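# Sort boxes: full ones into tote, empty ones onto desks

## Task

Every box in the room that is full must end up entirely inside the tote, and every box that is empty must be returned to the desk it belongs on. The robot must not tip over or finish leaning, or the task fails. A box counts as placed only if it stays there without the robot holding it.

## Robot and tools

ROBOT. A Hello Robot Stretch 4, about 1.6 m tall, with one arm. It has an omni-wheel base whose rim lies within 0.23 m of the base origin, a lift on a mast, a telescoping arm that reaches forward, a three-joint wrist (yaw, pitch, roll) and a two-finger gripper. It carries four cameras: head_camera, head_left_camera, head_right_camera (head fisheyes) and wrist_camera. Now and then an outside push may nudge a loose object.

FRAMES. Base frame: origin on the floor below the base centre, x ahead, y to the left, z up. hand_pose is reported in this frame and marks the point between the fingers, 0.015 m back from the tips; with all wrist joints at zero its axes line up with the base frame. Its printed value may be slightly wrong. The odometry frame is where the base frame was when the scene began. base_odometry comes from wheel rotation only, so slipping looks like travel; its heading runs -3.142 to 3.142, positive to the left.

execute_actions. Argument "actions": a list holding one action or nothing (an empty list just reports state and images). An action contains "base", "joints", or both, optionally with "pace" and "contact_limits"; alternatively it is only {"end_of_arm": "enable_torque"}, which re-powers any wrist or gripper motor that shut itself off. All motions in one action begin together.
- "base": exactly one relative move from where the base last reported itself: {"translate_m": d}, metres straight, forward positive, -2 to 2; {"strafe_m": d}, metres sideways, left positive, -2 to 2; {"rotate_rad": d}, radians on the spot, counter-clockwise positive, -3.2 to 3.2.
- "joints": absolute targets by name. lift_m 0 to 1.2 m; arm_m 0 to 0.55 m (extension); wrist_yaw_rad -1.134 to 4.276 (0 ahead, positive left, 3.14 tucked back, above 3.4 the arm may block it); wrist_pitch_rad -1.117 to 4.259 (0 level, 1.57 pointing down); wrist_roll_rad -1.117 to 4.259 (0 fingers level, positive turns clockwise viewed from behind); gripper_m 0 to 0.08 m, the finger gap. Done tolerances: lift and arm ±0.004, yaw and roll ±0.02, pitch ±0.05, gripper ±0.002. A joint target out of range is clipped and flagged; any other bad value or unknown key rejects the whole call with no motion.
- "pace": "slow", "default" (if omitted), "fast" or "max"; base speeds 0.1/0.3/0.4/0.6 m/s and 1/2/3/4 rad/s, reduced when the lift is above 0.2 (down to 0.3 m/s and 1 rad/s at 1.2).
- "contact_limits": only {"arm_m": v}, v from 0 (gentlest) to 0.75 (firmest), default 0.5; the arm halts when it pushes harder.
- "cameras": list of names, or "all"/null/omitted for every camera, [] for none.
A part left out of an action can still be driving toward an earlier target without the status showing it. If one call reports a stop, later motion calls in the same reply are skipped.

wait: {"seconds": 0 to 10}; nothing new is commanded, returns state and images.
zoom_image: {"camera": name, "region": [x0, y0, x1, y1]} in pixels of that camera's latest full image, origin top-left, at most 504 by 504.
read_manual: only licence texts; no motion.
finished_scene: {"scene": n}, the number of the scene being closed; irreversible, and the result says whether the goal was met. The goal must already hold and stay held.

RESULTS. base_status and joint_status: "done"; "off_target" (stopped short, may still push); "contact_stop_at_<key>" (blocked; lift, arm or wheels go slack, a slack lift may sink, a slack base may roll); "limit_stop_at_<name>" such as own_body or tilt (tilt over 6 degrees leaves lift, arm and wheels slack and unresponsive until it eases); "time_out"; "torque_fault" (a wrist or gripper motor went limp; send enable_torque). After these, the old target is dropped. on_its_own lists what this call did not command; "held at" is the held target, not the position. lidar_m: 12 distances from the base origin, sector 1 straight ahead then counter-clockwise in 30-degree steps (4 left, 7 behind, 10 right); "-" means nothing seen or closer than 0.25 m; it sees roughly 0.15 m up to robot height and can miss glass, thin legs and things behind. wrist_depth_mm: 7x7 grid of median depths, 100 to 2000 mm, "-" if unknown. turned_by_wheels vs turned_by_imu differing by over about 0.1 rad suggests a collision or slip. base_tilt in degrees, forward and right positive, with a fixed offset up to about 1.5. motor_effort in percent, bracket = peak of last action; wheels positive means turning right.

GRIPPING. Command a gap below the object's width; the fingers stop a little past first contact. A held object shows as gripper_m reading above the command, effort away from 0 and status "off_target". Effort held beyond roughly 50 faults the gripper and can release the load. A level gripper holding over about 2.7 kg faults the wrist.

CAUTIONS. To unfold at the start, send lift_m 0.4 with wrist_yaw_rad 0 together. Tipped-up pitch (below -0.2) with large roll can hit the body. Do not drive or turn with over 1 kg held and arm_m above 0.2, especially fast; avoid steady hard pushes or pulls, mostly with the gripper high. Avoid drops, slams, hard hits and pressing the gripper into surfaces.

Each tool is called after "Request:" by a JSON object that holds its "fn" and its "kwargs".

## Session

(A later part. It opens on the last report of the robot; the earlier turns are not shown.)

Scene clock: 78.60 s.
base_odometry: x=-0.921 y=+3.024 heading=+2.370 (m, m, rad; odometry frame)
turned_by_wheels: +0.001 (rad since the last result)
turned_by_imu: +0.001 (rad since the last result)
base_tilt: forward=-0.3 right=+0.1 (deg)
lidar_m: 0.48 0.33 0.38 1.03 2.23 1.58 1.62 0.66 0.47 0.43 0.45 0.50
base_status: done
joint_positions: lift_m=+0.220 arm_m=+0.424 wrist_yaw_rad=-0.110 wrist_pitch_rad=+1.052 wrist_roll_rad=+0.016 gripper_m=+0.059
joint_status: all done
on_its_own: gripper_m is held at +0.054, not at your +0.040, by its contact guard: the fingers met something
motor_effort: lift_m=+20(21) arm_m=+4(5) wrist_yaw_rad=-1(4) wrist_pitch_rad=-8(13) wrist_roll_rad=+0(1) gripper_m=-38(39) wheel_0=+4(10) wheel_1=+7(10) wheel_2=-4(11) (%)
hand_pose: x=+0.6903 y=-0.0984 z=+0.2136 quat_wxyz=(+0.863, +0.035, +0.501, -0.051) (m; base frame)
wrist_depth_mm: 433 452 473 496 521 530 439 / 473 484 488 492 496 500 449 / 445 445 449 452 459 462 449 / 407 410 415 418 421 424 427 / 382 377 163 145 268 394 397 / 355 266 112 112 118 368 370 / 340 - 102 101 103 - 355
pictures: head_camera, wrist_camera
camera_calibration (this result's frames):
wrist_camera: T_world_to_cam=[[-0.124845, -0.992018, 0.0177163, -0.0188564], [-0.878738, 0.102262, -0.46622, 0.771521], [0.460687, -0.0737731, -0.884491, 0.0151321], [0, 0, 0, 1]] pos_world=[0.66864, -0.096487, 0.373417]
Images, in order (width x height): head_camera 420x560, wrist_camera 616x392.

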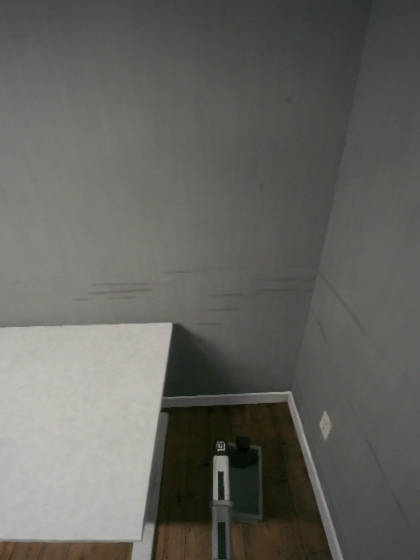

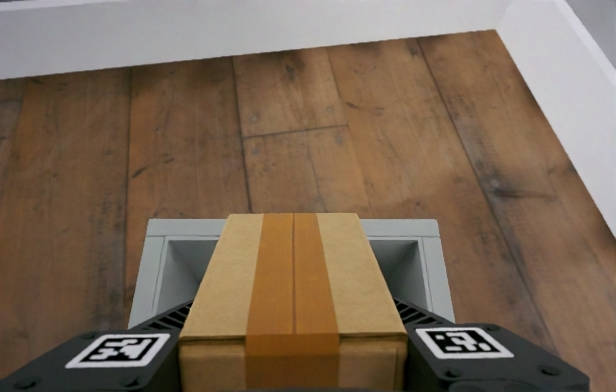

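Request:
{"fn": "execute_actions", "kwargs": {"actions": [{"joints":{"lift_m":0.08,"arm_m":0.435}}], "cameras": []}}

Request:
{"fn": "execute_actions", "kwargs": {"actions": [{"joints":{"gripper_m":0.07}}], "cameras": []}}

Request:
{"fn": "execute_actions", "kwargs": {"actions": [{"joints":{"lift_m":0.3}}], "cameras": ["wrist_camera"]}}

Scene clock: 81.93 s.
base_odometry: x=-0.921 y=+3.024 heading=+2.370 (m, m, rad; odometry frame)
turned_by_wheels: +0.000 (rad since the last result)
turned_by_imu: +0.000 (rad since the last result)
base_tilt: forward=-0.3 right=+0.1 (deg)
lidar_m: 0.86 0.34 0.39 1.00 2.25 1.56 1.60 0.67 0.46 0.42 0.45 0.66
base_status: not commanded
joint_positions: lift_m=+0.080 arm_m=+0.434 wrist_yaw_rad=-0.110 wrist_pitch_rad=+1.053 wrist_roll_rad=+0.016 gripper_m=+0.059
joint_status: all done
on_its_own: gripper_m is held at +0.054, not at your +0.040, by its contact guard: the fingers met something
motor_effort: lift_m=+20(20) arm_m=+5(6) wrist_yaw_rad=-1(1) wrist_pitch_rad=-7(7) wrist_roll_rad=+0(0) gripper_m=-38(38) wheel_0=+4(4) wheel_1=+7(7) wheel_2=-3(3) (%)
hand_pose: x=+0.7002 y=-0.0985 z=+0.0736 quat_wxyz=(+0.863, +0.035, +0.501, -0.052) (m; base frame)
wrist_depth_mm: 324 329 330 334 338 340 343 / 141 142 303 303 307 310 312 / 133 146 147 147 148 148 139 / 131 176 186 178 188 171 135 / 131 202 163 145 233 176 135 / 131 187 112 112 118 165 135 / 119 - 101 101 103 - -
pictures: none
No camera images: the call's "cameras" was empty. Leave "cameras" out to get every camera's image.

Scene clock: 82.70 s.
base_odometry: x=-0.921 y=+3.024 heading=+2.370 (m, m, rad; odometry frame)
turned_by_wheels: +0.000 (rad since the last result)
turned_by_imu: +0.000 (rad since the last result)
base_tilt: forward=-0.3 right=+0.1 (deg)
lidar_m: 0.84 0.35 0.41 1.03 2.24 1.56 1.65 0.69 0.45 0.44 0.44 0.66
base_status: not commanded
joint_positions: lift_m=+0.080 arm_m=+0.434 wrist_yaw_rad=-0.110 wrist_pitch_rad=+1.052 wrist_roll_rad=+0.016 gripper_m=+0.070
joint_status: all done
motor_effort: lift_m=+20(20) arm_m=+5(5) wrist_yaw_rad=+0(0) wrist_pitch_rad=-5(7) wrist_roll_rad=-1(0) gripper_m=+3(36) wheel_0=+4(4) wheel_1=+7(6) wheel_2=-4(3) (%)
hand_pose: x=+0.7003 y=-0.0985 z=+0.0737 quat_wxyz=(+0.863, +0.035, +0.501, -0.052) (m; base frame)
wrist_depth_mm: 327 330 334 338 338 342 345 / 300 301 303 306 309 312 315 / 135 145 146 147 147 148 138 / 131 176 186 187 188 170 135 / 131 202 234 236 236 176 135 / 131 176 176 223 169 164 135 / 114 101 160 162 154 - -
pictures: none
No camera images: the call's "cameras" was empty. Leave "cameras" out to get every camera's image.

Scene clock: 84.70 s.
base_odometry: x=-0.921 y=+3.024 heading=+2.370 (m, m, rad; odometry frame)
turned_by_wheels: +0.000 (rad since the last result)
turned_by_imu: +0.000 (rad since the last result)
base_tilt: forward=-0.3 right=+0.2 (deg)
lidar_m: 0.47 0.33 0.37 1.03 2.23 1.59 1.61 0.69 0.45 0.43 0.45 0.52
base_status: not commanded
joint_positions: lift_m=+0.300 arm_m=+0.434 wrist_yaw_rad=-0.110 wrist_pitch_rad=+1.052 wrist_roll_rad=+0.016 gripper_m=+0.070
joint_status: all done
motor_effort: lift_m=+24(24) arm_m=+5(5) wrist_yaw_rad=+0(1) wrist_pitch_rad=-5(5) wrist_roll_rad=+0(0) gripper_m=+3(3) wheel_0=+4(4) wheel_1=+6(6) wheel_2=-3(4) (%)
hand_pose: x=+0.7003 y=-0.0985 z=+0.2933 quat_wxyz=(+0.863, +0.035, +0.501, -0.052) (m; base frame)
wrist_depth_mm: 436 455 477 496 521 539 452 / 488 512 539 569 591 585 455 / 535 544 549 554 554 554 459 / 504 504 512 508 512 521 466 / 466 469 473 477 480 480 469 / 436 436 334 407 332 449 449 / 413 101 402 410 154 - -
pictures: wrist_camera
camera_calibration (this result's frames):
wrist_camera: T_world_to_cam=[[-0.125186, -0.991975, 0.0177069, -0.0188128], [-0.87845, 0.102529, -0.466705, 0.817474], [0.461144, -0.0739797, -0.884236, 0.0806081], [0, 0, 0, 1]] pos_world=[0.678583, -0.0965131, 0.453129]
Images, in order (width x height): wrist_camera 616x392.

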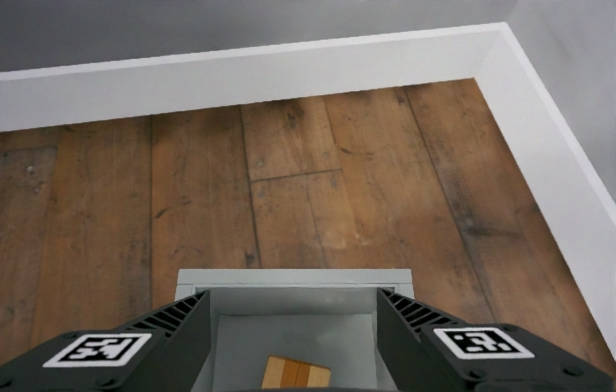

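Request:
{"fn": "execute_actions", "kwargs": {"actions": [{"joints":{"arm_m":0.48,"wrist_pitch_rad":1.45,"lift_m":0.4}}], "cameras": ["wrist_camera"]}}

Scene clock: 87.30 s.
base_odometry: x=-0.921 y=+3.024 heading=+2.370 (m, m, rad; odometry frame)
turned_by_wheels: +0.000 (rad since the last result)
turned_by_imu: +0.000 (rad since the last result)
base_tilt: forward=-0.3 right=+0.1 (deg)
lidar_m: 0.49 0.33 0.41 1.02 2.25 1.55 1.62 0.68 0.46 0.42 0.45 0.50
base_status: not commanded
joint_positions: lift_m=+0.400 arm_m=+0.479 wrist_yaw_rad=-0.110 wrist_pitch_rad=+1.450 wrist_roll_rad=+0.016 gripper_m=+0.070
joint_status: all done
motor_effort: lift_m=+24(26) arm_m=+5(6) wrist_yaw_rad=+0(0) wrist_pitch_rad=-1(3) wrist_roll_rad=-1(0) gripper_m=+3(3) wheel_0=+4(4) wheel_1=+7(7) wheel_2=-4(3) (%)
hand_pose: x=+0.6659 y=-0.0897 z=+0.3669 quat_wxyz=(+0.747, +0.043, +0.662, -0.047) (m; base frame)
wrist_depth_mm: 530 535 544 549 554 554 462 / 525 530 535 539 544 549 473 / 521 525 525 535 535 539 488 / 512 517 512 517 521 535 504 / 504 512 508 466 521 530 521 / 500 504 500 508 397 521 521 / 492 101 424 504 154 - -
pictures: wrist_camera
camera_calibration (this result's frames):
wrist_camera: T_world_to_cam=[[-0.117081, -0.992871, 0.0223259, -0.0228917], [-0.989559, 0.114729, -0.0872426, 0.756558], [0.0840593, -0.0323073, -0.995937, 0.457992], [0, 0, 0, 1]] pos_world=[0.70748, -0.0947308, 0.522647]
Images, in order (width x height): wrist_camera 616x392.

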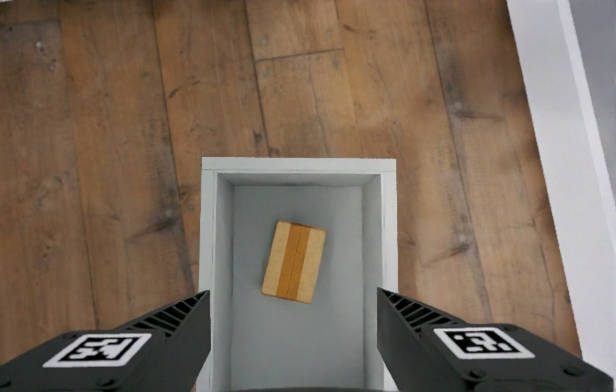

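Request:
{"fn": "execute_actions", "kwargs": {"actions": [{"joints":{"arm_m":0.345,"wrist_pitch_rad":1.3,"lift_m":0.2,"gripper_m":0.03}}], "cameras": []}}

Request:
{"fn": "execute_actions", "kwargs": {"actions": [{"joints":{"lift_m":0.075}}], "cameras": ["wrist_camera"]}}

Scene clock: 91.10 s.
base_odometry: x=-0.921 y=+3.024 heading=+2.370 (m, m, rad; odometry frame)
turned_by_wheels: +0.000 (rad since the last result)
turned_by_imu: +0.000 (rad since the last result)
base_tilt: forward=-0.2 right=+0.2 (deg)
lidar_m: 0.61 0.32 0.40 1.02 2.24 1.58 1.62 0.68 0.45 0.43 0.45 0.50
base_status: not commanded
joint_positions: lift_m=+0.200 arm_m=+0.346 wrist_yaw_rad=-0.110 wrist_pitch_rad=+1.301 wrist_roll_rad=+0.016 gripper_m=+0.030
joint_status: all done
motor_effort: lift_m=+19(19) arm_m=-5(6) wrist_yaw_rad=-1(1) wrist_pitch_rad=-3(7) wrist_roll_rad=-1(0) gripper_m=-2(3) wheel_0=+4(4) wheel_1=+7(7) wheel_2=-3(3) (%)
hand_pose: x=+0.5634 y=-0.0931 z=+0.1734 quat_wxyz=(+0.794, +0.040, +0.604, -0.049) (m; base frame)
wrist_depth_mm: 373 267 282 285 260 387 389 / 357 247 353 357 287 373 373 / 345 247 342 300 289 357 362 / 334 229 329 290 287 345 349 / 324 229 325 325 287 334 336 / 312 213 164 315 229 322 325 / 301 - 121 304 - 317 315
pictures: none
No camera images: the call's "cameras" was empty. Leave "cameras" out to get every camera's image.

Scene clock: 92.67 s.
base_odometry: x=-0.921 y=+3.024 heading=+2.370 (m, m, rad; odometry frame)
turned_by_wheels: +0.000 (rad since the last result)
turned_by_imu: +0.000 (rad since the last result)
base_tilt: forward=-0.3 right=+0.2 (deg)
lidar_m: 0.66 0.33 0.40 1.00 2.23 1.56 1.63 0.69 0.45 0.43 0.43 0.66
base_status: not commanded
joint_positions: lift_m=+0.075 arm_m=+0.346 wrist_yaw_rad=-0.110 wrist_pitch_rad=+1.301 wrist_roll_rad=+0.016 gripper_m=+0.030
joint_status: all done
motor_effort: lift_m=+19(18) arm_m=-5(5) wrist_yaw_rad=+0(1) wrist_pitch_rad=-2(5) wrist_roll_rad=+0(0) gripper_m=-2(2) wheel_0=+4(4) wheel_1=+6(6) wheel_2=-3(3) (%)
hand_pose: x=+0.5634 y=-0.0931 z=+0.0484 quat_wxyz=(+0.794, +0.040, +0.604, -0.049) (m; base frame)
wrist_depth_mm: 148 225 175 175 233 153 118 / 148 217 167 169 225 154 118 / 148 211 161 164 217 153 118 / 148 204 204 206 210 153 118 / 148 199 200 202 203 153 118 / 148 191 164 194 196 153 117 / 148 - 121 188 - 134 117
pictures: wrist_camera
camera_calibration (this result's frames):
wrist_camera: T_world_to_cam=[[-0.12044, -0.992499, 0.0209792, -0.0291824], [-0.965706, 0.112239, -0.234125, 0.621174], [0.230015, -0.0484577, -0.97198, 0.0644606], [0, 0, 0, 1]] pos_world=[0.581529, -0.0955601, 0.208699]
Images, in order (width x height): wrist_camera 616x392.

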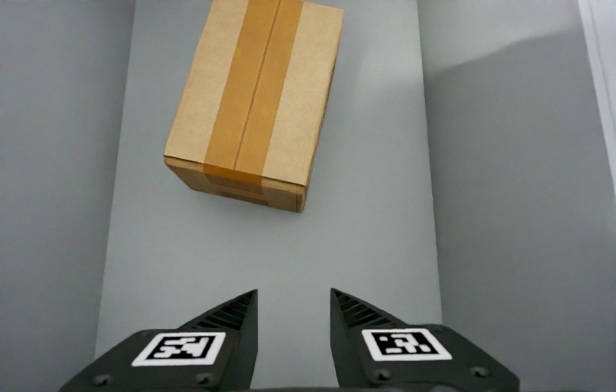

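Request:
{"fn": "execute_actions", "kwargs": {"actions": [{"joints":{"arm_m":0.44},"contact_limits":{"arm_m":0.15},"pace":"slow"}], "cameras": ["wrist_camera"]}}

Scene clock: 96.50 s.
base_odometry: x=-0.921 y=+3.024 heading=+2.370 (m, m, rad; odometry frame)
turned_by_wheels: +0.000 (rad since the last result)
turned_by_imu: +0.000 (rad since the last result)
base_tilt: forward=-0.3 right=+0.2 (deg)
lidar_m: 0.49 0.33 0.40 1.00 2.22 1.56 1.64 0.68 0.45 0.44 0.45 0.48
base_status: not commanded
joint_positions: lift_m=+0.075 arm_m=+0.439 wrist_yaw_rad=-0.111 wrist_pitch_rad=+1.303 wrist_roll_rad=+0.016 gripper_m=+0.030
joint_status: all done
motor_effort: lift_m=+19(19) arm_m=+5(6) wrist_yaw_rad=+2(2) wrist_pitch_rad=-8(8) wrist_roll_rad=-1(0) gripper_m=-2(2) wheel_0=+4(4) wheel_1=+6(7) wheel_2=-3(3) (%)
contact_limits: arm_m 0.15
hand_pose: x=+0.6562 y=-0.0931 z=+0.0484 quat_wxyz=(+0.794, +0.040, +0.605, -0.049) (m; base frame)
wrist_depth_mm: 131 147 147 148 147 147 134 / 131 178 188 168 188 169 135 / 131 202 211 162 215 176 135 / 131 202 156 156 209 176 135 / 132 196 151 151 202 175 135 / 132 189 163 154 196 175 135 / 132 - 121 187 - 154 134
pictures: wrist_camera
camera_calibration (this result's frames):
wrist_camera: T_world_to_cam=[[-0.121008, -0.992429, 0.0209987, -0.0176137], [-0.966034, 0.112871, -0.232461, 0.710971], [0.228331, -0.0484152, -0.972379, 0.0441479], [0, 0, 0, 1]] pos_world=[0.67461, -0.0955911, 0.208571]
Images, in order (width x height): wrist_camera 616x392.

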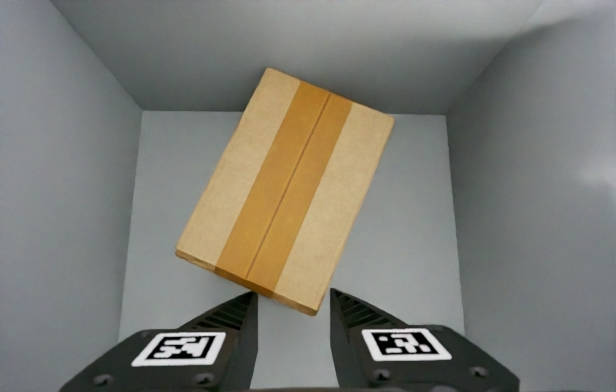

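Request:
{"fn": "execute_actions", "kwargs": {"actions": [{"joints":{"lift_m":0.2,"arm_m":0.43}}], "cameras": []}}

Request:
{"fn": "execute_actions", "kwargs": {"actions": [{"base":{"translate_m":-0.15},"joints":{"arm_m":0.0,"lift_m":0.72,"gripper_m":0.08,"wrist_pitch_rad":0.3,"wrist_yaw_rad":0}}], "cameras": []}}

Request:
{"fn": "execute_actions", "kwargs": {"actions": [{"base":{"strafe_m":0.75},"pace":"fast"}], "cameras": ["head_camera"]}}

Scene clock: 101.97 s.
base_odometry: x=-0.921 y=+3.024 heading=+2.370 (m, m, rad; odometry frame)
turned_by_wheels: +0.000 (rad since the last result)
turned_by_imu: +0.000 (rad since the last result)
base_tilt: forward=-0.3 right=+0.1 (deg)
lidar_m: 0.49 0.33 0.39 1.02 2.23 1.55 1.63 0.69 0.47 0.42 0.47 0.50
base_status: not commanded
joint_positions: lift_m=+0.200 arm_m=+0.431 wrist_yaw_rad=-0.110 wrist_pitch_rad=+1.301 wrist_roll_rad=+0.016 gripper_m=+0.030
joint_status: all done
motor_effort: lift_m=+24(25) arm_m=-5(4) wrist_yaw_rad=-1(2) wrist_pitch_rad=-2(7) wrist_roll_rad=+0(0) gripper_m=-2(2) wheel_0=+4(4) wheel_1=+6(6) wheel_2=-4(4) (%)
hand_pose: x=+0.6484 y=-0.0931 z=+0.1730 quat_wxyz=(+0.794, +0.040, +0.604, -0.049) (m; base frame)
wrist_depth_mm: 370 373 375 379 384 387 389 / 357 357 230 232 368 373 373 / 345 240 279 278 262 357 362 / 332 241 332 286 327 343 347 / 322 222 320 278 324 330 338 / 312 206 163 314 259 216 325 / 303 - 121 303 - 314 315
pictures: none
No camera images: the call's "cameras" was empty. Leave "cameras" out to get every camera's image.

Scene clock: 104.97 s.
base_odometry: x=-0.814 y=+2.920 heading=+2.369 (m, m, rad; odometry frame)
turned_by_wheels: -0.001 (rad since the last result)
turned_by_imu: -0.001 (rad since the last result)
base_tilt: forward=-0.2 right=+0.2 (deg)
lidar_m: 0.65 0.45 0.61 1.55 2.02 1.43 1.58 0.69 0.48 0.43 0.47 0.66
base_status: done
joint_positions: lift_m=+0.720 arm_m=+0.001 wrist_yaw_rad=+0.000 wrist_pitch_rad=+0.303 wrist_roll_rad=+0.016 gripper_m=+0.080
joint_status: all done
motor_effort: lift_m=+24(25) arm_m=-5(4) wrist_yaw_rad=+0(0) wrist_pitch_rad=-8(12) wrist_roll_rad=+0(0) gripper_m=+2(6) wheel_0=-4(10) wheel_1=-6(10) wheel_2=+4(11) (%)
hand_pose: x=+0.3747 y=-0.0874 z=+0.8346 quat_wxyz=(+0.989, +0.008, +0.151, -0.001) (m; base frame)
wrist_depth_mm: 878 904 904 917 931 750 535 / 917 931 946 976 976 750 539 / 960 960 1008 1008 1025 759 544 / 640 798 1060 1060 1098 759 549 / 488 1078 1098 1118 1118 768 549 / 640 1118 1160 1182 1138 691 539 / - 114 1205 1229 1205 - -
pictures: none
No camera images: the call's "cameras" was empty. Leave "cameras" out to get every camera's image.

Scene clock: 108.07 s.
base_odometry: x=-1.337 y=+2.383 heading=+2.369 (m, m, rad; odometry frame)
turned_by_wheels: +0.000 (rad since the last result)
turned_by_imu: +0.000 (rad since the last result)
base_tilt: forward=-0.2 right=+0.2 (deg)
lidar_m: 0.38 0.42 0.56 1.68 1.74 1.44 1.38 1.85 1.27 1.19 0.61 0.42
base_status: done
joint_positions: lift_m=+0.720 arm_m=+0.001 wrist_yaw_rad=+0.000 wrist_pitch_rad=+0.303 wrist_roll_rad=+0.016 gripper_m=+0.080
joint_status: not commanded
motor_effort: lift_m=+24(24) arm_m=-5(5) wrist_yaw_rad=-1(0) wrist_pitch_rad=-8(7) wrist_roll_rad=-1(0) gripper_m=+2(2) wheel_0=-2(15) wheel_1=+2(17) wheel_2=+1(2) (%)
hand_pose: x=+0.3747 y=-0.0874 z=+0.8346 quat_wxyz=(+0.989, +0.008, +0.151, -0.001) (m; base frame)
wrist_depth_mm: 854 866 878 891 904 931 931 / 878 904 917 931 946 976 976 / 917 946 960 976 991 1008 1042 / 535 654 654 654 654 661 891 / 462 462 462 466 466 469 469 / 355 357 343 357 345 362 362 / - 114 282 293 273 - -
pictures: head_camera
Images, in order (width x height): head_camera 420x560.

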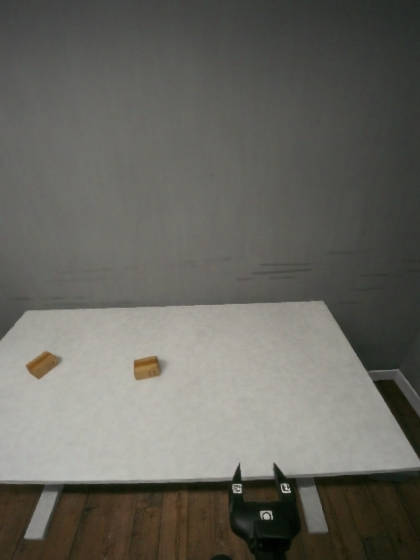

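Request:
{"fn": "zoom_image", "kwargs": {"camera": "head_camera", "region": [0,330,200,400]}}

Region (0, 330, 200, 400) of head_camera's 420x560 image, scaled by 2.520, with more detail than that image has; it fills the top 176 rows of this view, and the rest is white.

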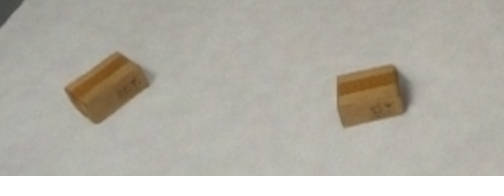

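Request:
{"fn": "execute_actions", "kwargs": {"actions": [{"base":{"strafe_m":-0.09},"joints":{"wrist_yaw_rad":1.85,"arm_m":0.3}}], "cameras": []}}

Request:
{"fn": "execute_actions", "kwargs": {"actions": [{"base":{"translate_m":0.13},"joints":{"arm_m":0.5,"lift_m":0.64}}], "cameras": ["wrist_camera","head_camera"]}}

Scene clock: 115.40 s.
base_odometry: x=-1.274 y=+2.447 heading=+2.369 (m, m, rad; odometry frame)
turned_by_wheels: +0.000 (rad since the last result)
turned_by_imu: +0.000 (rad since the last result)
base_tilt: forward=-0.3 right=+0.2 (deg)
lidar_m: 0.40 0.41 0.55 1.79 1.85 1.45 1.35 1.72 1.18 1.10 0.58 0.44
base_status: done
joint_positions: lift_m=+0.720 arm_m=+0.299 wrist_yaw_rad=+1.850 wrist_pitch_rad=+0.302 wrist_roll_rad=+0.016 gripper_m=+0.080
joint_status: all done
motor_effort: lift_m=+24(24) arm_m=+5(5) wrist_yaw_rad=+0(8) wrist_pitch_rad=-5(8) wrist_roll_rad=+0(0) gripper_m=+3(3) wheel_0=+4(14) wheel_1=-5(13) wheel_2=+0(1) (%)
hand_pose: x=+0.4982 y=+0.2192 z=+0.8347 quat_wxyz=(+0.596, -0.115, +0.097, +0.789) (m; base frame)
wrist_depth_mm: - - - - - - 1618 / - - - - - - 1537 / - - - - - - 1499 / - - - - 661 661 603 / - - - 466 466 466 462 / 1618 1618 377 359 343 357 359 / - 114 282 293 272 - -
pictures: none
No camera images: the call's "cameras" was empty. Leave "cameras" out to get every camera's image.

Scene clock: 117.13 s.
base_odometry: x=-1.367 y=+2.538 heading=+2.370 (m, m, rad; odometry frame)
turned_by_wheels: +0.001 (rad since the last result)
turned_by_imu: +0.001 (rad since the last result)
base_tilt: forward=-0.3 right=+0.1 (deg)
lidar_m: 0.28 0.28 0.40 1.04 1.85 1.60 1.48 1.71 1.19 1.10 0.38 0.28
base_status: done
joint_positions: lift_m=+0.640 arm_m=+0.499 wrist_yaw_rad=+1.850 wrist_pitch_rad=+0.302 wrist_roll_rad=+0.016 gripper_m=+0.080
joint_status: all done
motor_effort: lift_m=+19(22) arm_m=+5(6) wrist_yaw_rad=+1(0) wrist_pitch_rad=-6(7) wrist_roll_rad=+0(0) gripper_m=+3(2) wheel_0=+5(10) wheel_1=+6(11) wheel_2=-1(14) (%)
hand_pose: x=+0.6983 y=+0.2192 z=+0.7551 quat_wxyz=(+0.596, -0.115, +0.097, +0.789) (m; base frame)
wrist_depth_mm: - - - - - 1499 798 / - - - - - 1464 788 / - 699 699 668 647 707 668 / 410 410 277 377 407 410 410 / 287 287 263 272 289 289 289 / 223 223 213 222 213 223 222 / - 114 175 181 169 - -
pictures: head_camera, wrist_camera
camera_calibration (this result's frames):
wrist_camera: T_world_to_cam=[[0.967524, 0.252766, 0.00241733, -0.736422], [0.0855302, -0.318359, -0.944104, 0.778216], [-0.237868, 0.91365, -0.329639, 0.366162], [0, 0, 0, 1]] pos_world=[0.733044, 0.09935, 0.857198]
Images, in order (width x height): head_camera 420x560, wrist_camera 616x392.

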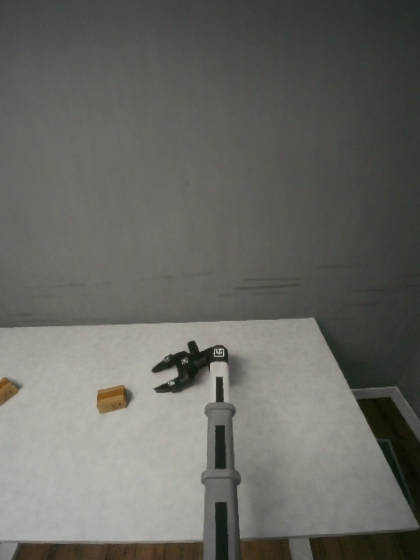

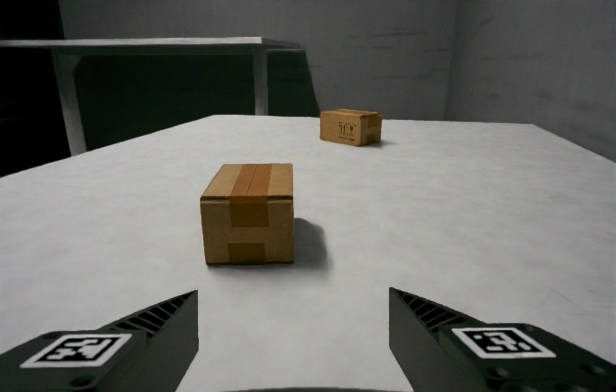

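Request:
{"fn": "execute_actions", "kwargs": {"actions": [{"base":{"strafe_m":0.075},"joints":{"arm_m":0.442,"lift_m":0.625},"pace":"slow"}], "cameras": ["wrist_camera"]}}

Scene clock: 120.90 s.
base_odometry: x=-1.420 y=+2.484 heading=+2.370 (m, m, rad; odometry frame)
turned_by_wheels: +0.000 (rad since the last result)
turned_by_imu: +0.000 (rad since the last result)
base_tilt: forward=-0.3 right=+0.1 (deg)
lidar_m: 0.26 0.27 0.38 1.70 1.79 1.60 1.50 1.83 1.27 1.17 0.42 0.29
base_status: done
joint_positions: lift_m=+0.625 arm_m=+0.443 wrist_yaw_rad=+1.850 wrist_pitch_rad=+0.302 wrist_roll_rad=+0.016 gripper_m=+0.080
joint_status: all done
motor_effort: lift_m=+18(18) arm_m=-5(5) wrist_yaw_rad=+0(0) wrist_pitch_rad=-7(7) wrist_roll_rad=+0(0) gripper_m=+2(2) wheel_0=-6(10) wheel_1=+7(10) wheel_2=+0(1) (%)
hand_pose: x=+0.6419 y=+0.2192 z=+0.7401 quat_wxyz=(+0.596, -0.115, +0.097, +0.789) (m; base frame)
wrist_depth_mm: - - - - - 1808 917 / - - - - - 1708 904 / - 621 627 627 554 621 627 / 362 364 364 208 364 362 362 / 255 256 229 167 255 256 256 / 198 198 181 176 179 198 198 / - 114 158 161 150 - -
pictures: wrist_camera
camera_calibration (this result's frames):
wrist_camera: T_world_to_cam=[[0.96749, 0.252897, 0.00241739, -0.681831], [0.0855734, -0.318347, -0.944104, 0.768877], [-0.237992, 0.913618, -0.329639, 0.347897], [0, 0, 0, 1]] pos_world=[0.676665, 0.0993585, 0.842229]
Images, in order (width x height): wrist_camera 616x392.

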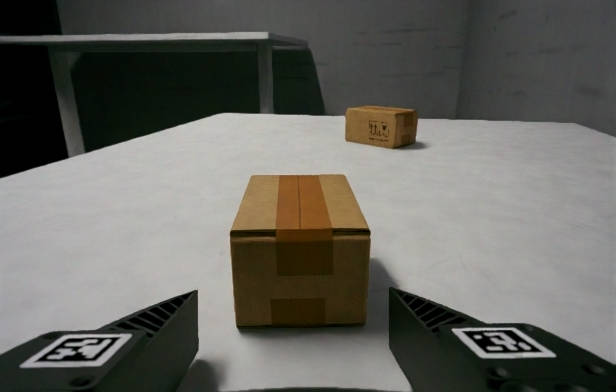

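Request:
{"fn": "execute_actions", "kwargs": {"actions": [{"base":{"strafe_m":0.068},"joints":{"arm_m":0.424},"pace":"slow"}], "cameras": ["wrist_camera"]}}

Request:
{"fn": "execute_actions", "kwargs": {"actions": [{"joints":{"gripper_m":0.04}}], "cameras": []}}

Request:
{"fn": "execute_actions", "kwargs": {"actions": [{"joints":{"lift_m":0.72,"wrist_pitch_rad":0}}], "cameras": []}}

Request:
{"fn": "execute_actions", "kwargs": {"actions": [{"base":{"translate_m":-0.15},"joints":{"arm_m":0,"wrist_yaw_rad":0}}], "cameras": ["wrist_camera"]}}

Scene clock: 125.07 s.
base_odometry: x=-1.467 y=+2.436 heading=+2.370 (m, m, rad; odometry frame)
turned_by_wheels: +0.000 (rad since the last result)
turned_by_imu: +0.000 (rad since the last result)
base_tilt: forward=-0.2 right=+0.1 (deg)
lidar_m: 0.26 0.27 0.38 1.66 1.72 1.59 1.51 1.92 1.31 1.25 0.40 0.28
base_status: done
joint_positions: lift_m=+0.625 arm_m=+0.425 wrist_yaw_rad=+1.850 wrist_pitch_rad=+0.302 wrist_roll_rad=+0.016 gripper_m=+0.080
joint_status: all done
motor_effort: lift_m=+18(18) arm_m=-5(5) wrist_yaw_rad=+0(2) wrist_pitch_rad=-6(6) wrist_roll_rad=-1(1) gripper_m=+1(2) wheel_0=-7(10) wheel_1=+6(9) wheel_2=+0(1) (%)
hand_pose: x=+0.6239 y=+0.2192 z=+0.7401 quat_wxyz=(+0.596, -0.115, +0.097, +0.789) (m; base frame)
wrist_depth_mm: - - - - - 1863 960 / - - - - - 1808 946 / - - 627 627 500 627 627 / 362 364 366 364 362 364 364 / 256 257 166 146 241 255 256 / 197 198 113 113 124 198 198 / - 114 100 101 102 - -
pictures: wrist_camera
camera_calibration (this result's frames):
wrist_camera: T_world_to_cam=[[0.967518, 0.252791, 0.00241741, -0.664434], [0.0855384, -0.318357, -0.944104, 0.770438], [-0.237891, 0.913644, -0.329639, 0.343553], [0, 0, 0, 1]] pos_world=[0.658678, 0.0993516, 0.842229]
Images, in order (width x height): wrist_camera 616x392.

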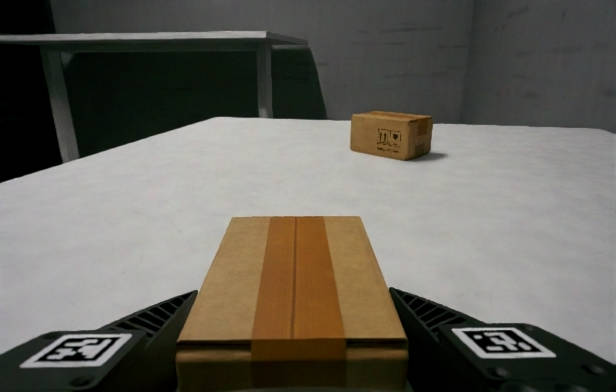

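Scene clock: 126.07 s.
base_odometry: x=-1.467 y=+2.436 heading=+2.370 (m, m, rad; odometry frame)
turned_by_wheels: +0.000 (rad since the last result)
turned_by_imu: +0.000 (rad since the last result)
base_tilt: forward=-0.2 right=+0.1 (deg)
lidar_m: 0.27 0.27 0.37 1.65 1.70 1.58 1.50 1.93 1.34 1.22 0.41 0.28
base_status: not commanded
joint_positions: lift_m=+0.625 arm_m=+0.425 wrist_yaw_rad=+1.850 wrist_pitch_rad=+0.302 wrist_roll_rad=+0.016 gripper_m=+0.059
joint_status: gripper_m off_target (ended at +0.059, target +0.040)
on_its_own: gripper_m is held at +0.054, not at your +0.040, by its contact guard: the fingers met something
motor_effort: lift_m=+18(18) arm_m=-5(5) wrist_yaw_rad=+1(2) wrist_pitch_rad=-8(7) wrist_roll_rad=-1(1) gripper_m=-39(38) wheel_0=-7(7) wheel_1=+6(6) wheel_2=+0(0) (%)
hand_pose: x=+0.6238 y=+0.2192 z=+0.7401 quat_wxyz=(+0.596, -0.115, +0.097, +0.789) (m; base frame)
wrist_depth_mm: - - - - - 1863 960 / - - - - - 1808 931 / - - 627 627 500 627 627 / 364 364 364 364 364 364 364 / 256 255 167 147 242 256 256 / 198 198 113 113 124 197 198 / 167 - - 101 101 - -
pictures: none
No camera images: the call's "cameras" was empty. Leave "cameras" out to get every camera's image.

Scene clock: 127.47 s.
base_odometry: x=-1.467 y=+2.436 heading=+2.370 (m, m, rad; odometry frame)
turned_by_wheels: +0.000 (rad since the last result)
turned_by_imu: +0.000 (rad since the last result)
base_tilt: forward=-0.3 right=+0.1 (deg)
lidar_m: 0.27 0.28 0.38 1.64 1.72 1.59 1.50 1.93 1.30 1.25 0.40 0.29
base_status: not commanded
joint_positions: lift_m=+0.720 arm_m=+0.425 wrist_yaw_rad=+1.850 wrist_pitch_rad=+0.006 wrist_roll_rad=+0.016 gripper_m=+0.059
joint_status: all done
on_its_own: gripper_m is held at +0.054, not at your +0.040, by its contact guard: the fingers met something
motor_effort: lift_m=+25(25) arm_m=-4(5) wrist_yaw_rad=+0(0) wrist_pitch_rad=-21(25) wrist_roll_rad=+0(0) gripper_m=-39(39) wheel_0=-7(7) wheel_1=+6(6) wheel_2=+0(0) (%)
hand_pose: x=+0.6212 y=+0.2285 z=+0.8965 quat_wxyz=(+0.602, +0.002, +0.008, +0.799) (m; base frame)
wrist_depth_mm: - - - - - 1708 904 / - - - - - 1708 904 / - - - - - 1661 904 / - - - - - 1708 917 / - - 166 146 - 1708 917 / - - 113 113 124 723 707 / - - - 101 101 - 530
pictures: none
No camera images: the call's "cameras" was empty. Leave "cameras" out to get every camera's image.

Scene clock: 129.80 s.
base_odometry: x=-1.359 y=+2.331 heading=+2.369 (m, m, rad; odometry frame)
turned_by_wheels: -0.001 (rad since the last result)
turned_by_imu: -0.001 (rad since the last result)
base_tilt: forward=-0.3 right=+0.2 (deg)
lidar_m: 0.42 0.43 0.59 1.64 1.70 1.43 1.35 1.40 1.34 1.26 0.62 0.46
base_status: done
joint_positions: lift_m=+0.720 arm_m=+0.001 wrist_yaw_rad=+0.000 wrist_pitch_rad=+0.006 wrist_roll_rad=+0.016 gripper_m=+0.059
joint_status: all done
on_its_own: gripper_m is held at +0.054, not at your +0.040, by its contact guard: the fingers met something
motor_effort: lift_m=+26(25) arm_m=-4(7) wrist_yaw_rad=-1(8) wrist_pitch_rad=-19(19) wrist_roll_rad=-1(1) gripper_m=-38(38) wheel_0=-6(9) wheel_1=-5(12) wheel_2=+2(12) (%)
hand_pose: x=+0.3844 y=-0.0875 z=+0.8965 quat_wxyz=(+1.000, +0.008, +0.003, +0.000) (m; base frame)
wrist_depth_mm: 931 946 976 976 1008 1025 1042 / 946 960 960 976 1008 1025 1060 / 946 976 976 1008 1008 1025 1042 / 960 976 991 1008 1025 1060 1060 / 960 976 166 147 1008 1042 1078 / 732 732 113 113 125 723 723 / 539 - - 101 101 - 535
pictures: wrist_camera
camera_calibration (this result's frames):
wrist_camera: T_world_to_cam=[[-0.0232736, -0.999719, -0.00452641, -0.0780375], [-0.0396054, 0.00544608, -0.999201, 0.9668], [0.998944, -0.0230758, -0.039721, -0.198884], [0, 0, 0, 1]] pos_world=[0.235148, -0.0878702, 0.957774]
Images, in order (width x height): wrist_camera 616x392.

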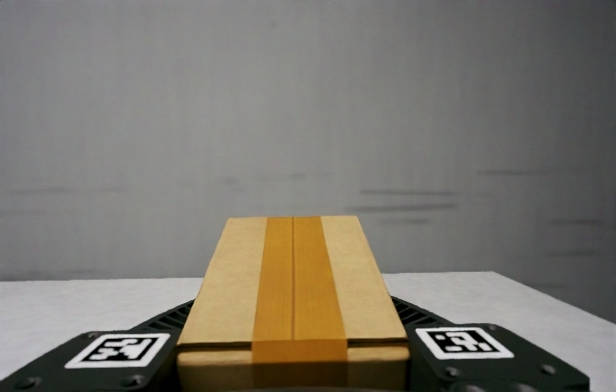

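Request:
{"fn": "execute_actions", "kwargs": {"actions": [{"base":{"strafe_m":-0.793}}], "cameras": []}}

Request:
{"fn": "execute_actions", "kwargs": {"actions": [{"base":{"translate_m":0.169},"joints":{"wrist_yaw_rad":-0.11,"wrist_pitch_rad":1.05,"arm_m":0.335,"lift_m":0.22}}], "cameras": ["wrist_camera","head_camera"]}}

Scene clock: 136.23 s.
base_odometry: x=-0.806 y=+2.899 heading=+2.369 (m, m, rad; odometry frame)
turned_by_wheels: +0.000 (rad since the last result)
turned_by_imu: +0.000 (rad since the last result)
base_tilt: forward=-0.3 right=+0.2 (deg)
lidar_m: 0.66 0.47 0.63 1.56 1.98 1.41 1.50 0.69 0.49 0.44 0.48 0.70
base_status: done
joint_positions: lift_m=+0.720 arm_m=+0.001 wrist_yaw_rad=+0.000 wrist_pitch_rad=+0.006 wrist_roll_rad=+0.016 gripper_m=+0.059
joint_status: not commanded
on_its_own: gripper_m is held at +0.054, not at your +0.040, by its contact guard: the fingers met something
motor_effort: lift_m=+25(25) arm_m=-4(5) wrist_yaw_rad=+0(0) wrist_pitch_rad=-17(20) wrist_roll_rad=+0(0) gripper_m=-39(39) wheel_0=+2(12) wheel_1=-4(12) wheel_2=+0(2) (%)
hand_pose: x=+0.3844 y=-0.0874 z=+0.8966 quat_wxyz=(+1.000, +0.008, +0.003, +0.000) (m; base frame)
wrist_depth_mm: 976 991 1008 1025 1042 778 554 / 976 991 1008 1025 1042 778 559 / 976 1008 1008 1042 1042 778 559 / 991 1008 1025 1060 1078 778 559 / 1008 1008 166 146 1060 788 564 / 732 759 113 113 124 741 559 / 539 - - 101 101 - 521
pictures: none
No camera images: the call's "cameras" was empty. Leave "cameras" out to get every camera's image.

Scene clock: 139.17 s.
base_odometry: x=-0.927 y=+3.017 heading=+2.370 (m, m, rad; odometry frame)
turned_by_wheels: +0.001 (rad since the last result)
turned_by_imu: +0.001 (rad since the last result)
base_tilt: forward=-0.4 right=+0.1 (deg)
lidar_m: 0.50 0.32 0.39 1.01 2.24 1.57 1.56 0.71 0.48 0.43 0.46 0.50
base_status: done
joint_positions: lift_m=+0.220 arm_m=+0.334 wrist_yaw_rad=-0.110 wrist_pitch_rad=+1.053 wrist_roll_rad=+0.016 gripper_m=+0.059
joint_status: all done
on_its_own: gripper_m is held at +0.054, not at your +0.040, by its contact guard: the fingers met something
motor_effort: lift_m=+21(26) arm_m=+5(7) wrist_yaw_rad=-1(6) wrist_pitch_rad=-11(14) wrist_roll_rad=+0(1) gripper_m=-39(39) wheel_0=+6(10) wheel_1=+6(10) wheel_2=-3(14) (%)
hand_pose: x=+0.6001 y=-0.0984 z=+0.2134 quat_wxyz=(+0.863, +0.035, +0.501, -0.052) (m; base frame)
wrist_depth_mm: 512 525 535 539 544 539 449 / 480 484 488 492 496 504 462 / 442 442 327 329 324 459 455 / 410 407 377 359 368 424 427 / 382 373 166 146 271 392 397 / 357 272 113 113 124 368 370 / 340 - - 101 101 - 353
pictures: head_camera, wrist_camera
camera_calibration (this result's frames):
wrist_camera: T_world_to_cam=[[-0.125022, -0.991996, 0.0177304, -0.030011], [-0.87915, 0.102482, -0.465396, 0.69226], [0.459853, -0.0737725, -0.884925, 0.0571487], [0, 0, 0, 1]] pos_world=[0.578568, -0.0964989, 0.373279]
Images, in order (width x height): head_camera 420x560, wrist_camera 616x392.

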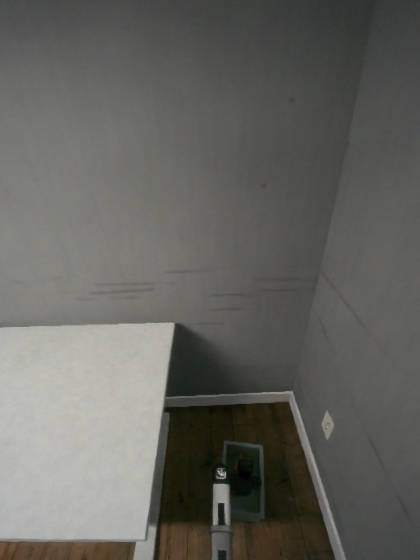

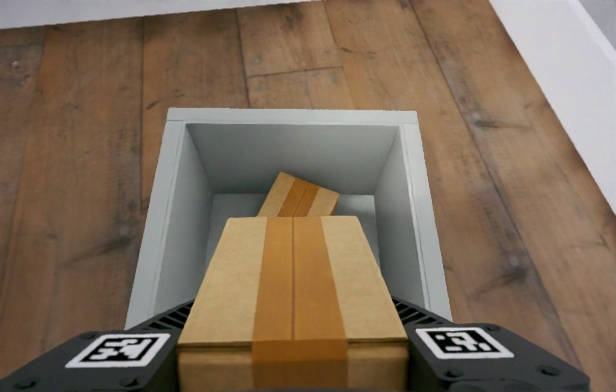

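Request:
{"fn": "execute_actions", "kwargs": {"actions": [{"joints":{"lift_m":0.08}}], "cameras": []}}

Request:
{"fn": "execute_actions", "kwargs": {"actions": [{"joints":{"gripper_m":0.07}}], "cameras": []}}

Request:
{"fn": "execute_actions", "kwargs": {"actions": [{"joints":{"lift_m":0.3}}], "cameras": []}}

Request:
{"fn": "execute_actions", "kwargs": {"actions": [{"joints":{"arm_m":0.42,"wrist_pitch_rad":1.45,"lift_m":0.4}}], "cameras": ["wrist_camera"]}}

Scene clock: 142.87 s.
base_odometry: x=-0.927 y=+3.017 heading=+2.370 (m, m, rad; odometry frame)
turned_by_wheels: +0.000 (rad since the last result)
turned_by_imu: +0.000 (rad since the last result)
base_tilt: forward=-0.3 right=+0.1 (deg)
lidar_m: 0.70 0.32 0.40 1.02 2.24 1.56 1.59 0.70 0.48 0.43 0.44 0.67
base_status: not commanded
joint_positions: lift_m=+0.080 arm_m=+0.334 wrist_yaw_rad=-0.110 wrist_pitch_rad=+1.053 wrist_roll_rad=+0.016 gripper_m=+0.059
joint_status: all done
on_its_own: gripper_m is held at +0.054, not at your +0.040, by its contact guard: the fingers met something
motor_effort: lift_m=+21(21) arm_m=+4(5) wrist_yaw_rad=-1(0) wrist_pitch_rad=-8(9) wrist_roll_rad=-1(0) gripper_m=-38(39) wheel_0=+5(6) wheel_1=+5(5) wheel_2=-3(3) (%)
hand_pose: x=+0.6001 y=-0.0984 z=+0.0734 quat_wxyz=(+0.863, +0.035, +0.501, -0.052) (m; base frame)
wrist_depth_mm: 158 206 230 230 230 171 345 / 143 207 260 233 258 171 306 / 135 208 220 217 273 171 137 / 136 208 234 204 255 170 131 / 135 208 166 147 236 170 131 / 136 194 113 113 124 159 130 / 124 - - 101 101 - -
pictures: none
No camera images: the call's "cameras" was empty. Leave "cameras" out to get every camera's image.

Scene clock: 143.63 s.
base_odometry: x=-0.927 y=+3.017 heading=+2.370 (m, m, rad; odometry frame)
turned_by_wheels: +0.000 (rad since the last result)
turned_by_imu: +0.000 (rad since the last result)
base_tilt: forward=-0.3 right=+0.2 (deg)
lidar_m: 0.67 0.32 0.38 1.02 2.24 1.57 1.58 0.72 0.48 0.44 0.47 0.68
base_status: not commanded
joint_positions: lift_m=+0.080 arm_m=+0.334 wrist_yaw_rad=-0.110 wrist_pitch_rad=+1.052 wrist_roll_rad=+0.016 gripper_m=+0.070
joint_status: all done
motor_effort: lift_m=+21(20) arm_m=+5(5) wrist_yaw_rad=+0(0) wrist_pitch_rad=-5(8) wrist_roll_rad=-1(1) gripper_m=+2(35) wheel_0=+5(6) wheel_1=+6(6) wheel_2=-3(3) (%)
hand_pose: x=+0.6004 y=-0.0985 z=+0.0736 quat_wxyz=(+0.863, +0.035, +0.501, -0.052) (m; base frame)
wrist_depth_mm: 162 206 229 229 229 171 347 / 147 208 259 235 259 171 309 / 135 208 223 220 276 170 139 / 135 208 247 214 256 170 132 / 136 208 237 238 240 170 131 / 136 181 219 220 171 159 130 / 118 101 162 163 154 - -
pictures: none
No camera images: the call's "cameras" was empty. Leave "cameras" out to get every camera's image.

Scene clock: 145.63 s.
base_odometry: x=-0.927 y=+3.017 heading=+2.370 (m, m, rad; odometry frame)
turned_by_wheels: +0.000 (rad since the last result)
turned_by_imu: +0.000 (rad since the last result)
base_tilt: forward=-0.4 right=+0.2 (deg)
lidar_m: 0.50 0.33 0.40 1.02 2.25 1.56 1.58 0.69 0.48 0.44 0.46 0.50
base_status: not commanded
joint_positions: lift_m=+0.300 arm_m=+0.334 wrist_yaw_rad=-0.110 wrist_pitch_rad=+1.052 wrist_roll_rad=+0.016 gripper_m=+0.070
joint_status: all done
motor_effort: lift_m=+24(25) arm_m=+5(5) wrist_yaw_rad=+0(1) wrist_pitch_rad=-5(4) wrist_roll_rad=-1(0) gripper_m=+3(3) wheel_0=+5(5) wheel_1=+6(5) wheel_2=-3(3) (%)
hand_pose: x=+0.6004 y=-0.0985 z=+0.2933 quat_wxyz=(+0.863, +0.035, +0.501, -0.052) (m; base frame)
wrist_depth_mm: 530 554 574 609 640 603 462 / 580 591 597 603 609 591 473 / 539 544 549 554 559 559 473 / 504 504 394 415 439 517 484 / 466 469 449 427 469 480 477 / 433 436 427 436 330 449 452 / 415 101 402 410 154 - -
pictures: none
No camera images: the call's "cameras" was empty. Leave "cameras" out to get every camera's image.

Scene clock: 147.07 s.
base_odometry: x=-0.927 y=+3.017 heading=+2.370 (m, m, rad; odometry frame)
turned_by_wheels: +0.000 (rad since the last result)
turned_by_imu: +0.000 (rad since the last result)
base_tilt: forward=-0.3 right=+0.1 (deg)
lidar_m: 0.51 0.32 0.39 1.01 2.25 1.58 1.58 0.69 0.48 0.45 0.47 0.52
base_status: not commanded
joint_positions: lift_m=+0.400 arm_m=+0.419 wrist_yaw_rad=-0.110 wrist_pitch_rad=+1.450 wrist_roll_rad=+0.016 gripper_m=+0.070
joint_status: all done
motor_effort: lift_m=+24(27) arm_m=+5(4) wrist_yaw_rad=-1(0) wrist_pitch_rad=+0(1) wrist_roll_rad=-1(0) gripper_m=+3(3) wheel_0=+5(5) wheel_1=+6(5) wheel_2=-4(3) (%)
hand_pose: x=+0.6060 y=-0.0897 z=+0.3669 quat_wxyz=(+0.747, +0.042, +0.662, -0.046) (m; base frame)
wrist_depth_mm: 535 539 544 544 554 559 473 / 525 530 535 544 544 549 492 / 521 521 492 477 530 539 508 / 512 517 517 521 530 535 525 / 508 508 508 512 517 530 525 / 500 504 496 462 399 521 521 / 496 101 384 424 154 - -
pictures: wrist_camera
camera_calibration (this result's frames):
wrist_camera: T_world_to_cam=[[-0.117033, -0.992877, 0.0223256, -0.0299428], [-0.989563, 0.11468, -0.08726, 0.697212], [0.0840781, -0.0323049, -0.995935, 0.463023], [0, 0, 0, 1]] pos_world=[0.647501, -0.0947282, 0.522648]
Images, in order (width x height): wrist_camera 616x392.

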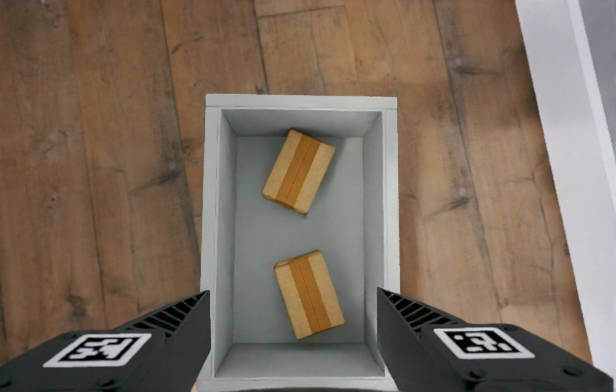

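Request:
{"fn": "execute_actions", "kwargs": {"actions": [{"base":{"translate_m":-0.2},"joints":{"arm_m":0.0,"lift_m":0.72,"gripper_m":0.08,"wrist_pitch_rad":0.3,"wrist_yaw_rad":-0.54}}], "cameras": []}}

Request:
{"fn": "execute_actions", "kwargs": {"actions": [{"base":{"strafe_m":1.755},"pace":"fast"}], "cameras": []}}

Request:
{"fn": "execute_actions", "kwargs": {"actions": [{"base":{"translate_m":0.09},"joints":{"arm_m":0.3,"lift_m":0.645}}], "cameras": ["wrist_camera","head_camera"]}}

Scene clock: 153.63 s.
base_odometry: x=-0.784 y=+2.877 heading=+2.369 (m, m, rad; odometry frame)
turned_by_wheels: -0.001 (rad since the last result)
turned_by_imu: +0.000 (rad since the last result)
base_tilt: forward=-0.3 right=+0.2 (deg)
lidar_m: 0.70 0.49 0.66 1.68 1.93 1.37 1.53 0.70 0.50 0.46 0.47 0.67
base_status: done
joint_positions: lift_m=+0.720 arm_m=+0.001 wrist_yaw_rad=-0.540 wrist_pitch_rad=+0.303 wrist_roll_rad=+0.016 gripper_m=+0.080
joint_status: all done
motor_effort: lift_m=+24(25) arm_m=-5(6) wrist_yaw_rad=+1(7) wrist_pitch_rad=-7(15) wrist_roll_rad=+0(1) gripper_m=+2(0) wheel_0=-5(9) wheel_1=-5(8) wheel_2=+3(14) (%)
hand_pose: x=+0.3009 y=-0.1794 z=+0.8346 quat_wxyz=(+0.952, +0.048, +0.143, -0.265) (m; base frame)
wrist_depth_mm: 866 976 866 609 473 387 334 / 917 1008 917 640 492 397 342 / 931 1042 976 661 508 410 351 / 946 1098 1060 699 525 421 329 / 991 1138 1138 741 544 433 351 / 1025 1098 1098 778 525 421 375 / - 114 1182 820 597 - -
pictures: none
No camera images: the call's "cameras" was empty. Leave "cameras" out to get every camera's image.

Scene clock: 159.23 s.
base_odometry: x=-2.009 y=+1.620 heading=+2.369 (m, m, rad; odometry frame)
turned_by_wheels: +0.000 (rad since the last result)
turned_by_imu: +0.000 (rad since the last result)
base_tilt: forward=-0.4 right=+0.1 (deg)
lidar_m: 0.41 1.21 0.73 0.68 0.72 0.95 1.34 1.41 1.88 2.23 0.61 0.44
base_status: done
joint_positions: lift_m=+0.720 arm_m=+0.001 wrist_yaw_rad=-0.540 wrist_pitch_rad=+0.303 wrist_roll_rad=+0.016 gripper_m=+0.080
joint_status: not commanded
motor_effort: lift_m=+24(23) arm_m=-5(5) wrist_yaw_rad=+0(0) wrist_pitch_rad=-7(7) wrist_roll_rad=+0(1) gripper_m=+2(2) wheel_0=-3(16) wheel_1=+2(16) wheel_2=+0(2) (%)
hand_pose: x=+0.3009 y=-0.1794 z=+0.8346 quat_wxyz=(+0.952, +0.048, +0.143, -0.265) (m; base frame)
wrist_depth_mm: 809 904 1025 1160 1366 1618 1808 / 831 931 1060 1229 1464 1808 1921 / 854 931 1042 1118 1138 1138 1160 / 654 647 634 661 661 668 707 / 462 462 466 466 469 535 1863 / 357 357 345 362 379 1499 1576 / - 114 304 1255 1229 - -
pictures: none
No camera images: the call's "cameras" was empty. Leave "cameras" out to get every camera's image.

Scene clock: 161.23 s.
base_odometry: x=-2.073 y=+1.683 heading=+2.370 (m, m, rad; odometry frame)
turned_by_wheels: +0.001 (rad since the last result)
turned_by_imu: +0.001 (rad since the last result)
base_tilt: forward=-0.2 right=+0.2 (deg)
lidar_m: 0.34 1.13 1.50 0.68 0.70 0.96 1.45 1.50 2.36 1.54 0.51 0.36
base_status: done
joint_positions: lift_m=+0.645 arm_m=+0.299 wrist_yaw_rad=-0.540 wrist_pitch_rad=+0.303 wrist_roll_rad=+0.016 gripper_m=+0.080
joint_status: all done
motor_effort: lift_m=+19(22) arm_m=+5(5) wrist_yaw_rad=-1(1) wrist_pitch_rad=-6(7) wrist_roll_rad=-1(1) gripper_m=+2(3) wheel_0=+5(10) wheel_1=+6(10) wheel_2=-1(12) (%)
hand_pose: x=+0.5993 y=-0.1793 z=+0.7600 quat_wxyz=(+0.952, +0.048, +0.143, -0.265) (m; base frame)
wrist_depth_mm: 496 549 621 707 842 1008 1281 / 508 569 647 741 891 1078 1397 / 525 580 640 723 732 732 741 / 413 418 421 389 293 427 433 / 294 296 297 298 296 300 301 / 229 229 221 231 222 233 233 / - 114 182 189 176 - -
pictures: head_camera, wrist_camera
camera_calibration (this result's frames):
wrist_camera: T_world_to_cam=[[-0.533851, -0.845575, 0.00242879, 0.162862], [-0.280056, 0.174101, -0.944065, 0.971864], [0.797854, -0.50467, -0.329752, -0.166561], [0, 0, 0, 1]] pos_world=[0.492011, -0.115549, 0.862183]
Images, in order (width x height): head_camera 420x560, wrist_camera 616x392.

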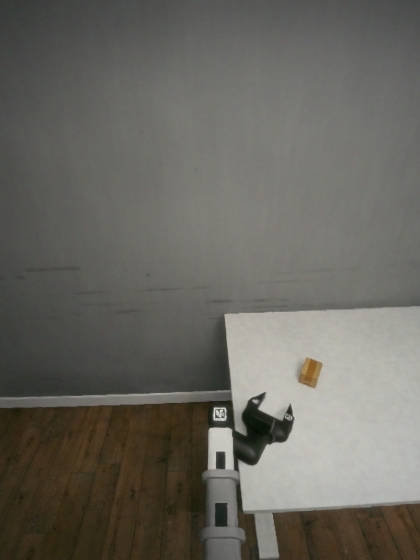

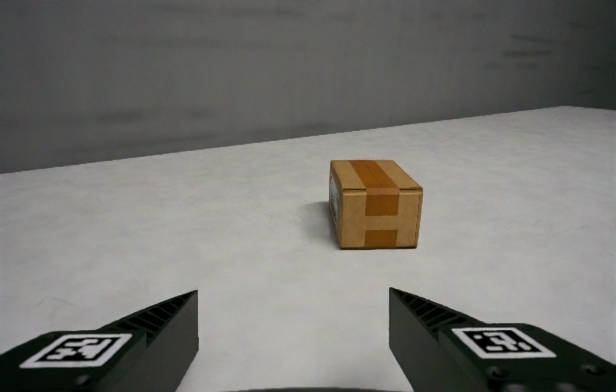

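Request:
{"fn": "execute_actions", "kwargs": {"actions": [{"base":{"strafe_m":-0.102},"joints":{"arm_m":0.356,"lift_m":0.625},"pace":"slow"}], "cameras": ["wrist_camera"]}}

Scene clock: 166.03 s.
base_odometry: x=-2.002 y=+1.756 heading=+2.370 (m, m, rad; odometry frame)
turned_by_wheels: +0.000 (rad since the last result)
turned_by_imu: +0.000 (rad since the last result)
base_tilt: forward=-0.3 right=+0.1 (deg)
lidar_m: 0.32 1.14 1.52 0.77 0.80 1.06 1.44 1.51 2.23 2.12 0.48 0.36
base_status: done
joint_positions: lift_m=+0.625 arm_m=+0.355 wrist_yaw_rad=-0.540 wrist_pitch_rad=+0.303 wrist_roll_rad=+0.016 gripper_m=+0.080
joint_status: all done
motor_effort: lift_m=+18(19) arm_m=+5(4) wrist_yaw_rad=-1(1) wrist_pitch_rad=-9(8) wrist_roll_rad=-1(0) gripper_m=+2(3) wheel_0=+5(10) wheel_1=-8(12) wheel_2=+0(0) (%)
hand_pose: x=+0.6553 y=-0.1793 z=+0.7401 quat_wxyz=(+0.952, +0.048, +0.143, -0.265) (m; base frame)
wrist_depth_mm: 452 504 569 654 768 946 1160 / 466 521 591 683 809 991 1229 / 477 530 591 609 615 627 634 / 351 355 357 207 362 366 366 / 251 252 240 187 255 257 259 / 196 196 189 193 189 199 200 / - 114 158 161 150 - -
pictures: wrist_camera
camera_calibration (this result's frames):
wrist_camera: T_world_to_cam=[[-0.53398, -0.845493, 0.00242864, 0.192862], [-0.280029, 0.174143, -0.944065, 0.968673], [0.797777, -0.504792, -0.329752, -0.217768], [0, 0, 0, 1]] pos_world=[0.547971, -0.115552, 0.842212]
Images, in order (width x height): wrist_camera 616x392.

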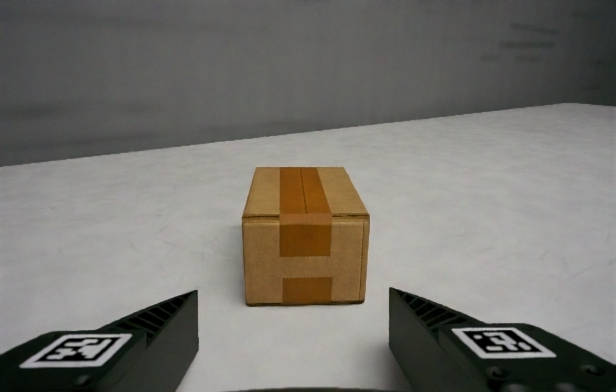

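Request:
{"fn": "execute_actions", "kwargs": {"actions": [{"base":{"strafe_m":-0.049},"joints":{"arm_m":0.431},"pace":"slow"}], "cameras": ["wrist_camera"]}}

Scene clock: 168.83 s.
base_odometry: x=-1.968 y=+1.791 heading=+2.370 (m, m, rad; odometry frame)
turned_by_wheels: +0.000 (rad since the last result)
turned_by_imu: +0.000 (rad since the last result)
base_tilt: forward=-0.2 right=+0.1 (deg)
lidar_m: 0.33 0.36 1.53 0.82 0.86 1.17 1.44 1.51 2.19 2.07 0.51 0.36
base_status: done
joint_positions: lift_m=+0.625 arm_m=+0.430 wrist_yaw_rad=-0.540 wrist_pitch_rad=+0.303 wrist_roll_rad=+0.016 gripper_m=+0.080
joint_status: all done
motor_effort: lift_m=+18(19) arm_m=+5(5) wrist_yaw_rad=+0(0) wrist_pitch_rad=-6(7) wrist_roll_rad=+0(1) gripper_m=+2(2) wheel_0=+6(10) wheel_1=-5(11) wheel_2=+0(1) (%)
hand_pose: x=+0.7302 y=-0.1794 z=+0.7401 quat_wxyz=(+0.952, +0.048, +0.143, -0.265) (m; base frame)
wrist_depth_mm: 397 442 496 569 668 820 1008 / 410 455 521 597 715 866 1118 / 421 469 530 591 621 621 627 / 353 355 355 359 362 364 366 / 251 253 165 146 241 257 257 / 195 196 118 113 119 198 199 / - 114 - - 113 - -
pictures: wrist_camera
camera_calibration (this result's frames):
wrist_camera: T_world_to_cam=[[-0.534024, -0.845466, 0.00242883, 0.232929], [-0.28002, 0.174158, -0.944065, 0.989665], [0.797751, -0.504834, -0.329752, -0.277574], [0, 0, 0, 1]] pos_world=[0.622951, -0.115553, 0.842212]
Images, in order (width x height): wrist_camera 616x392.

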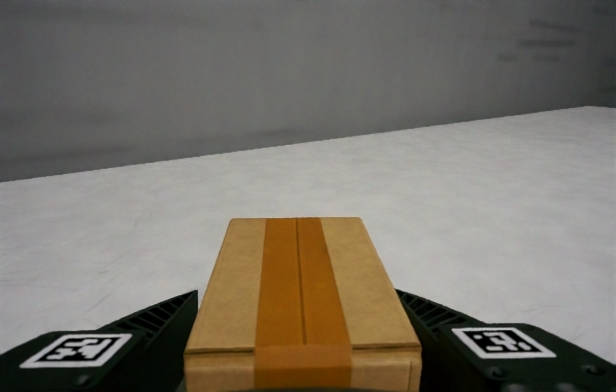

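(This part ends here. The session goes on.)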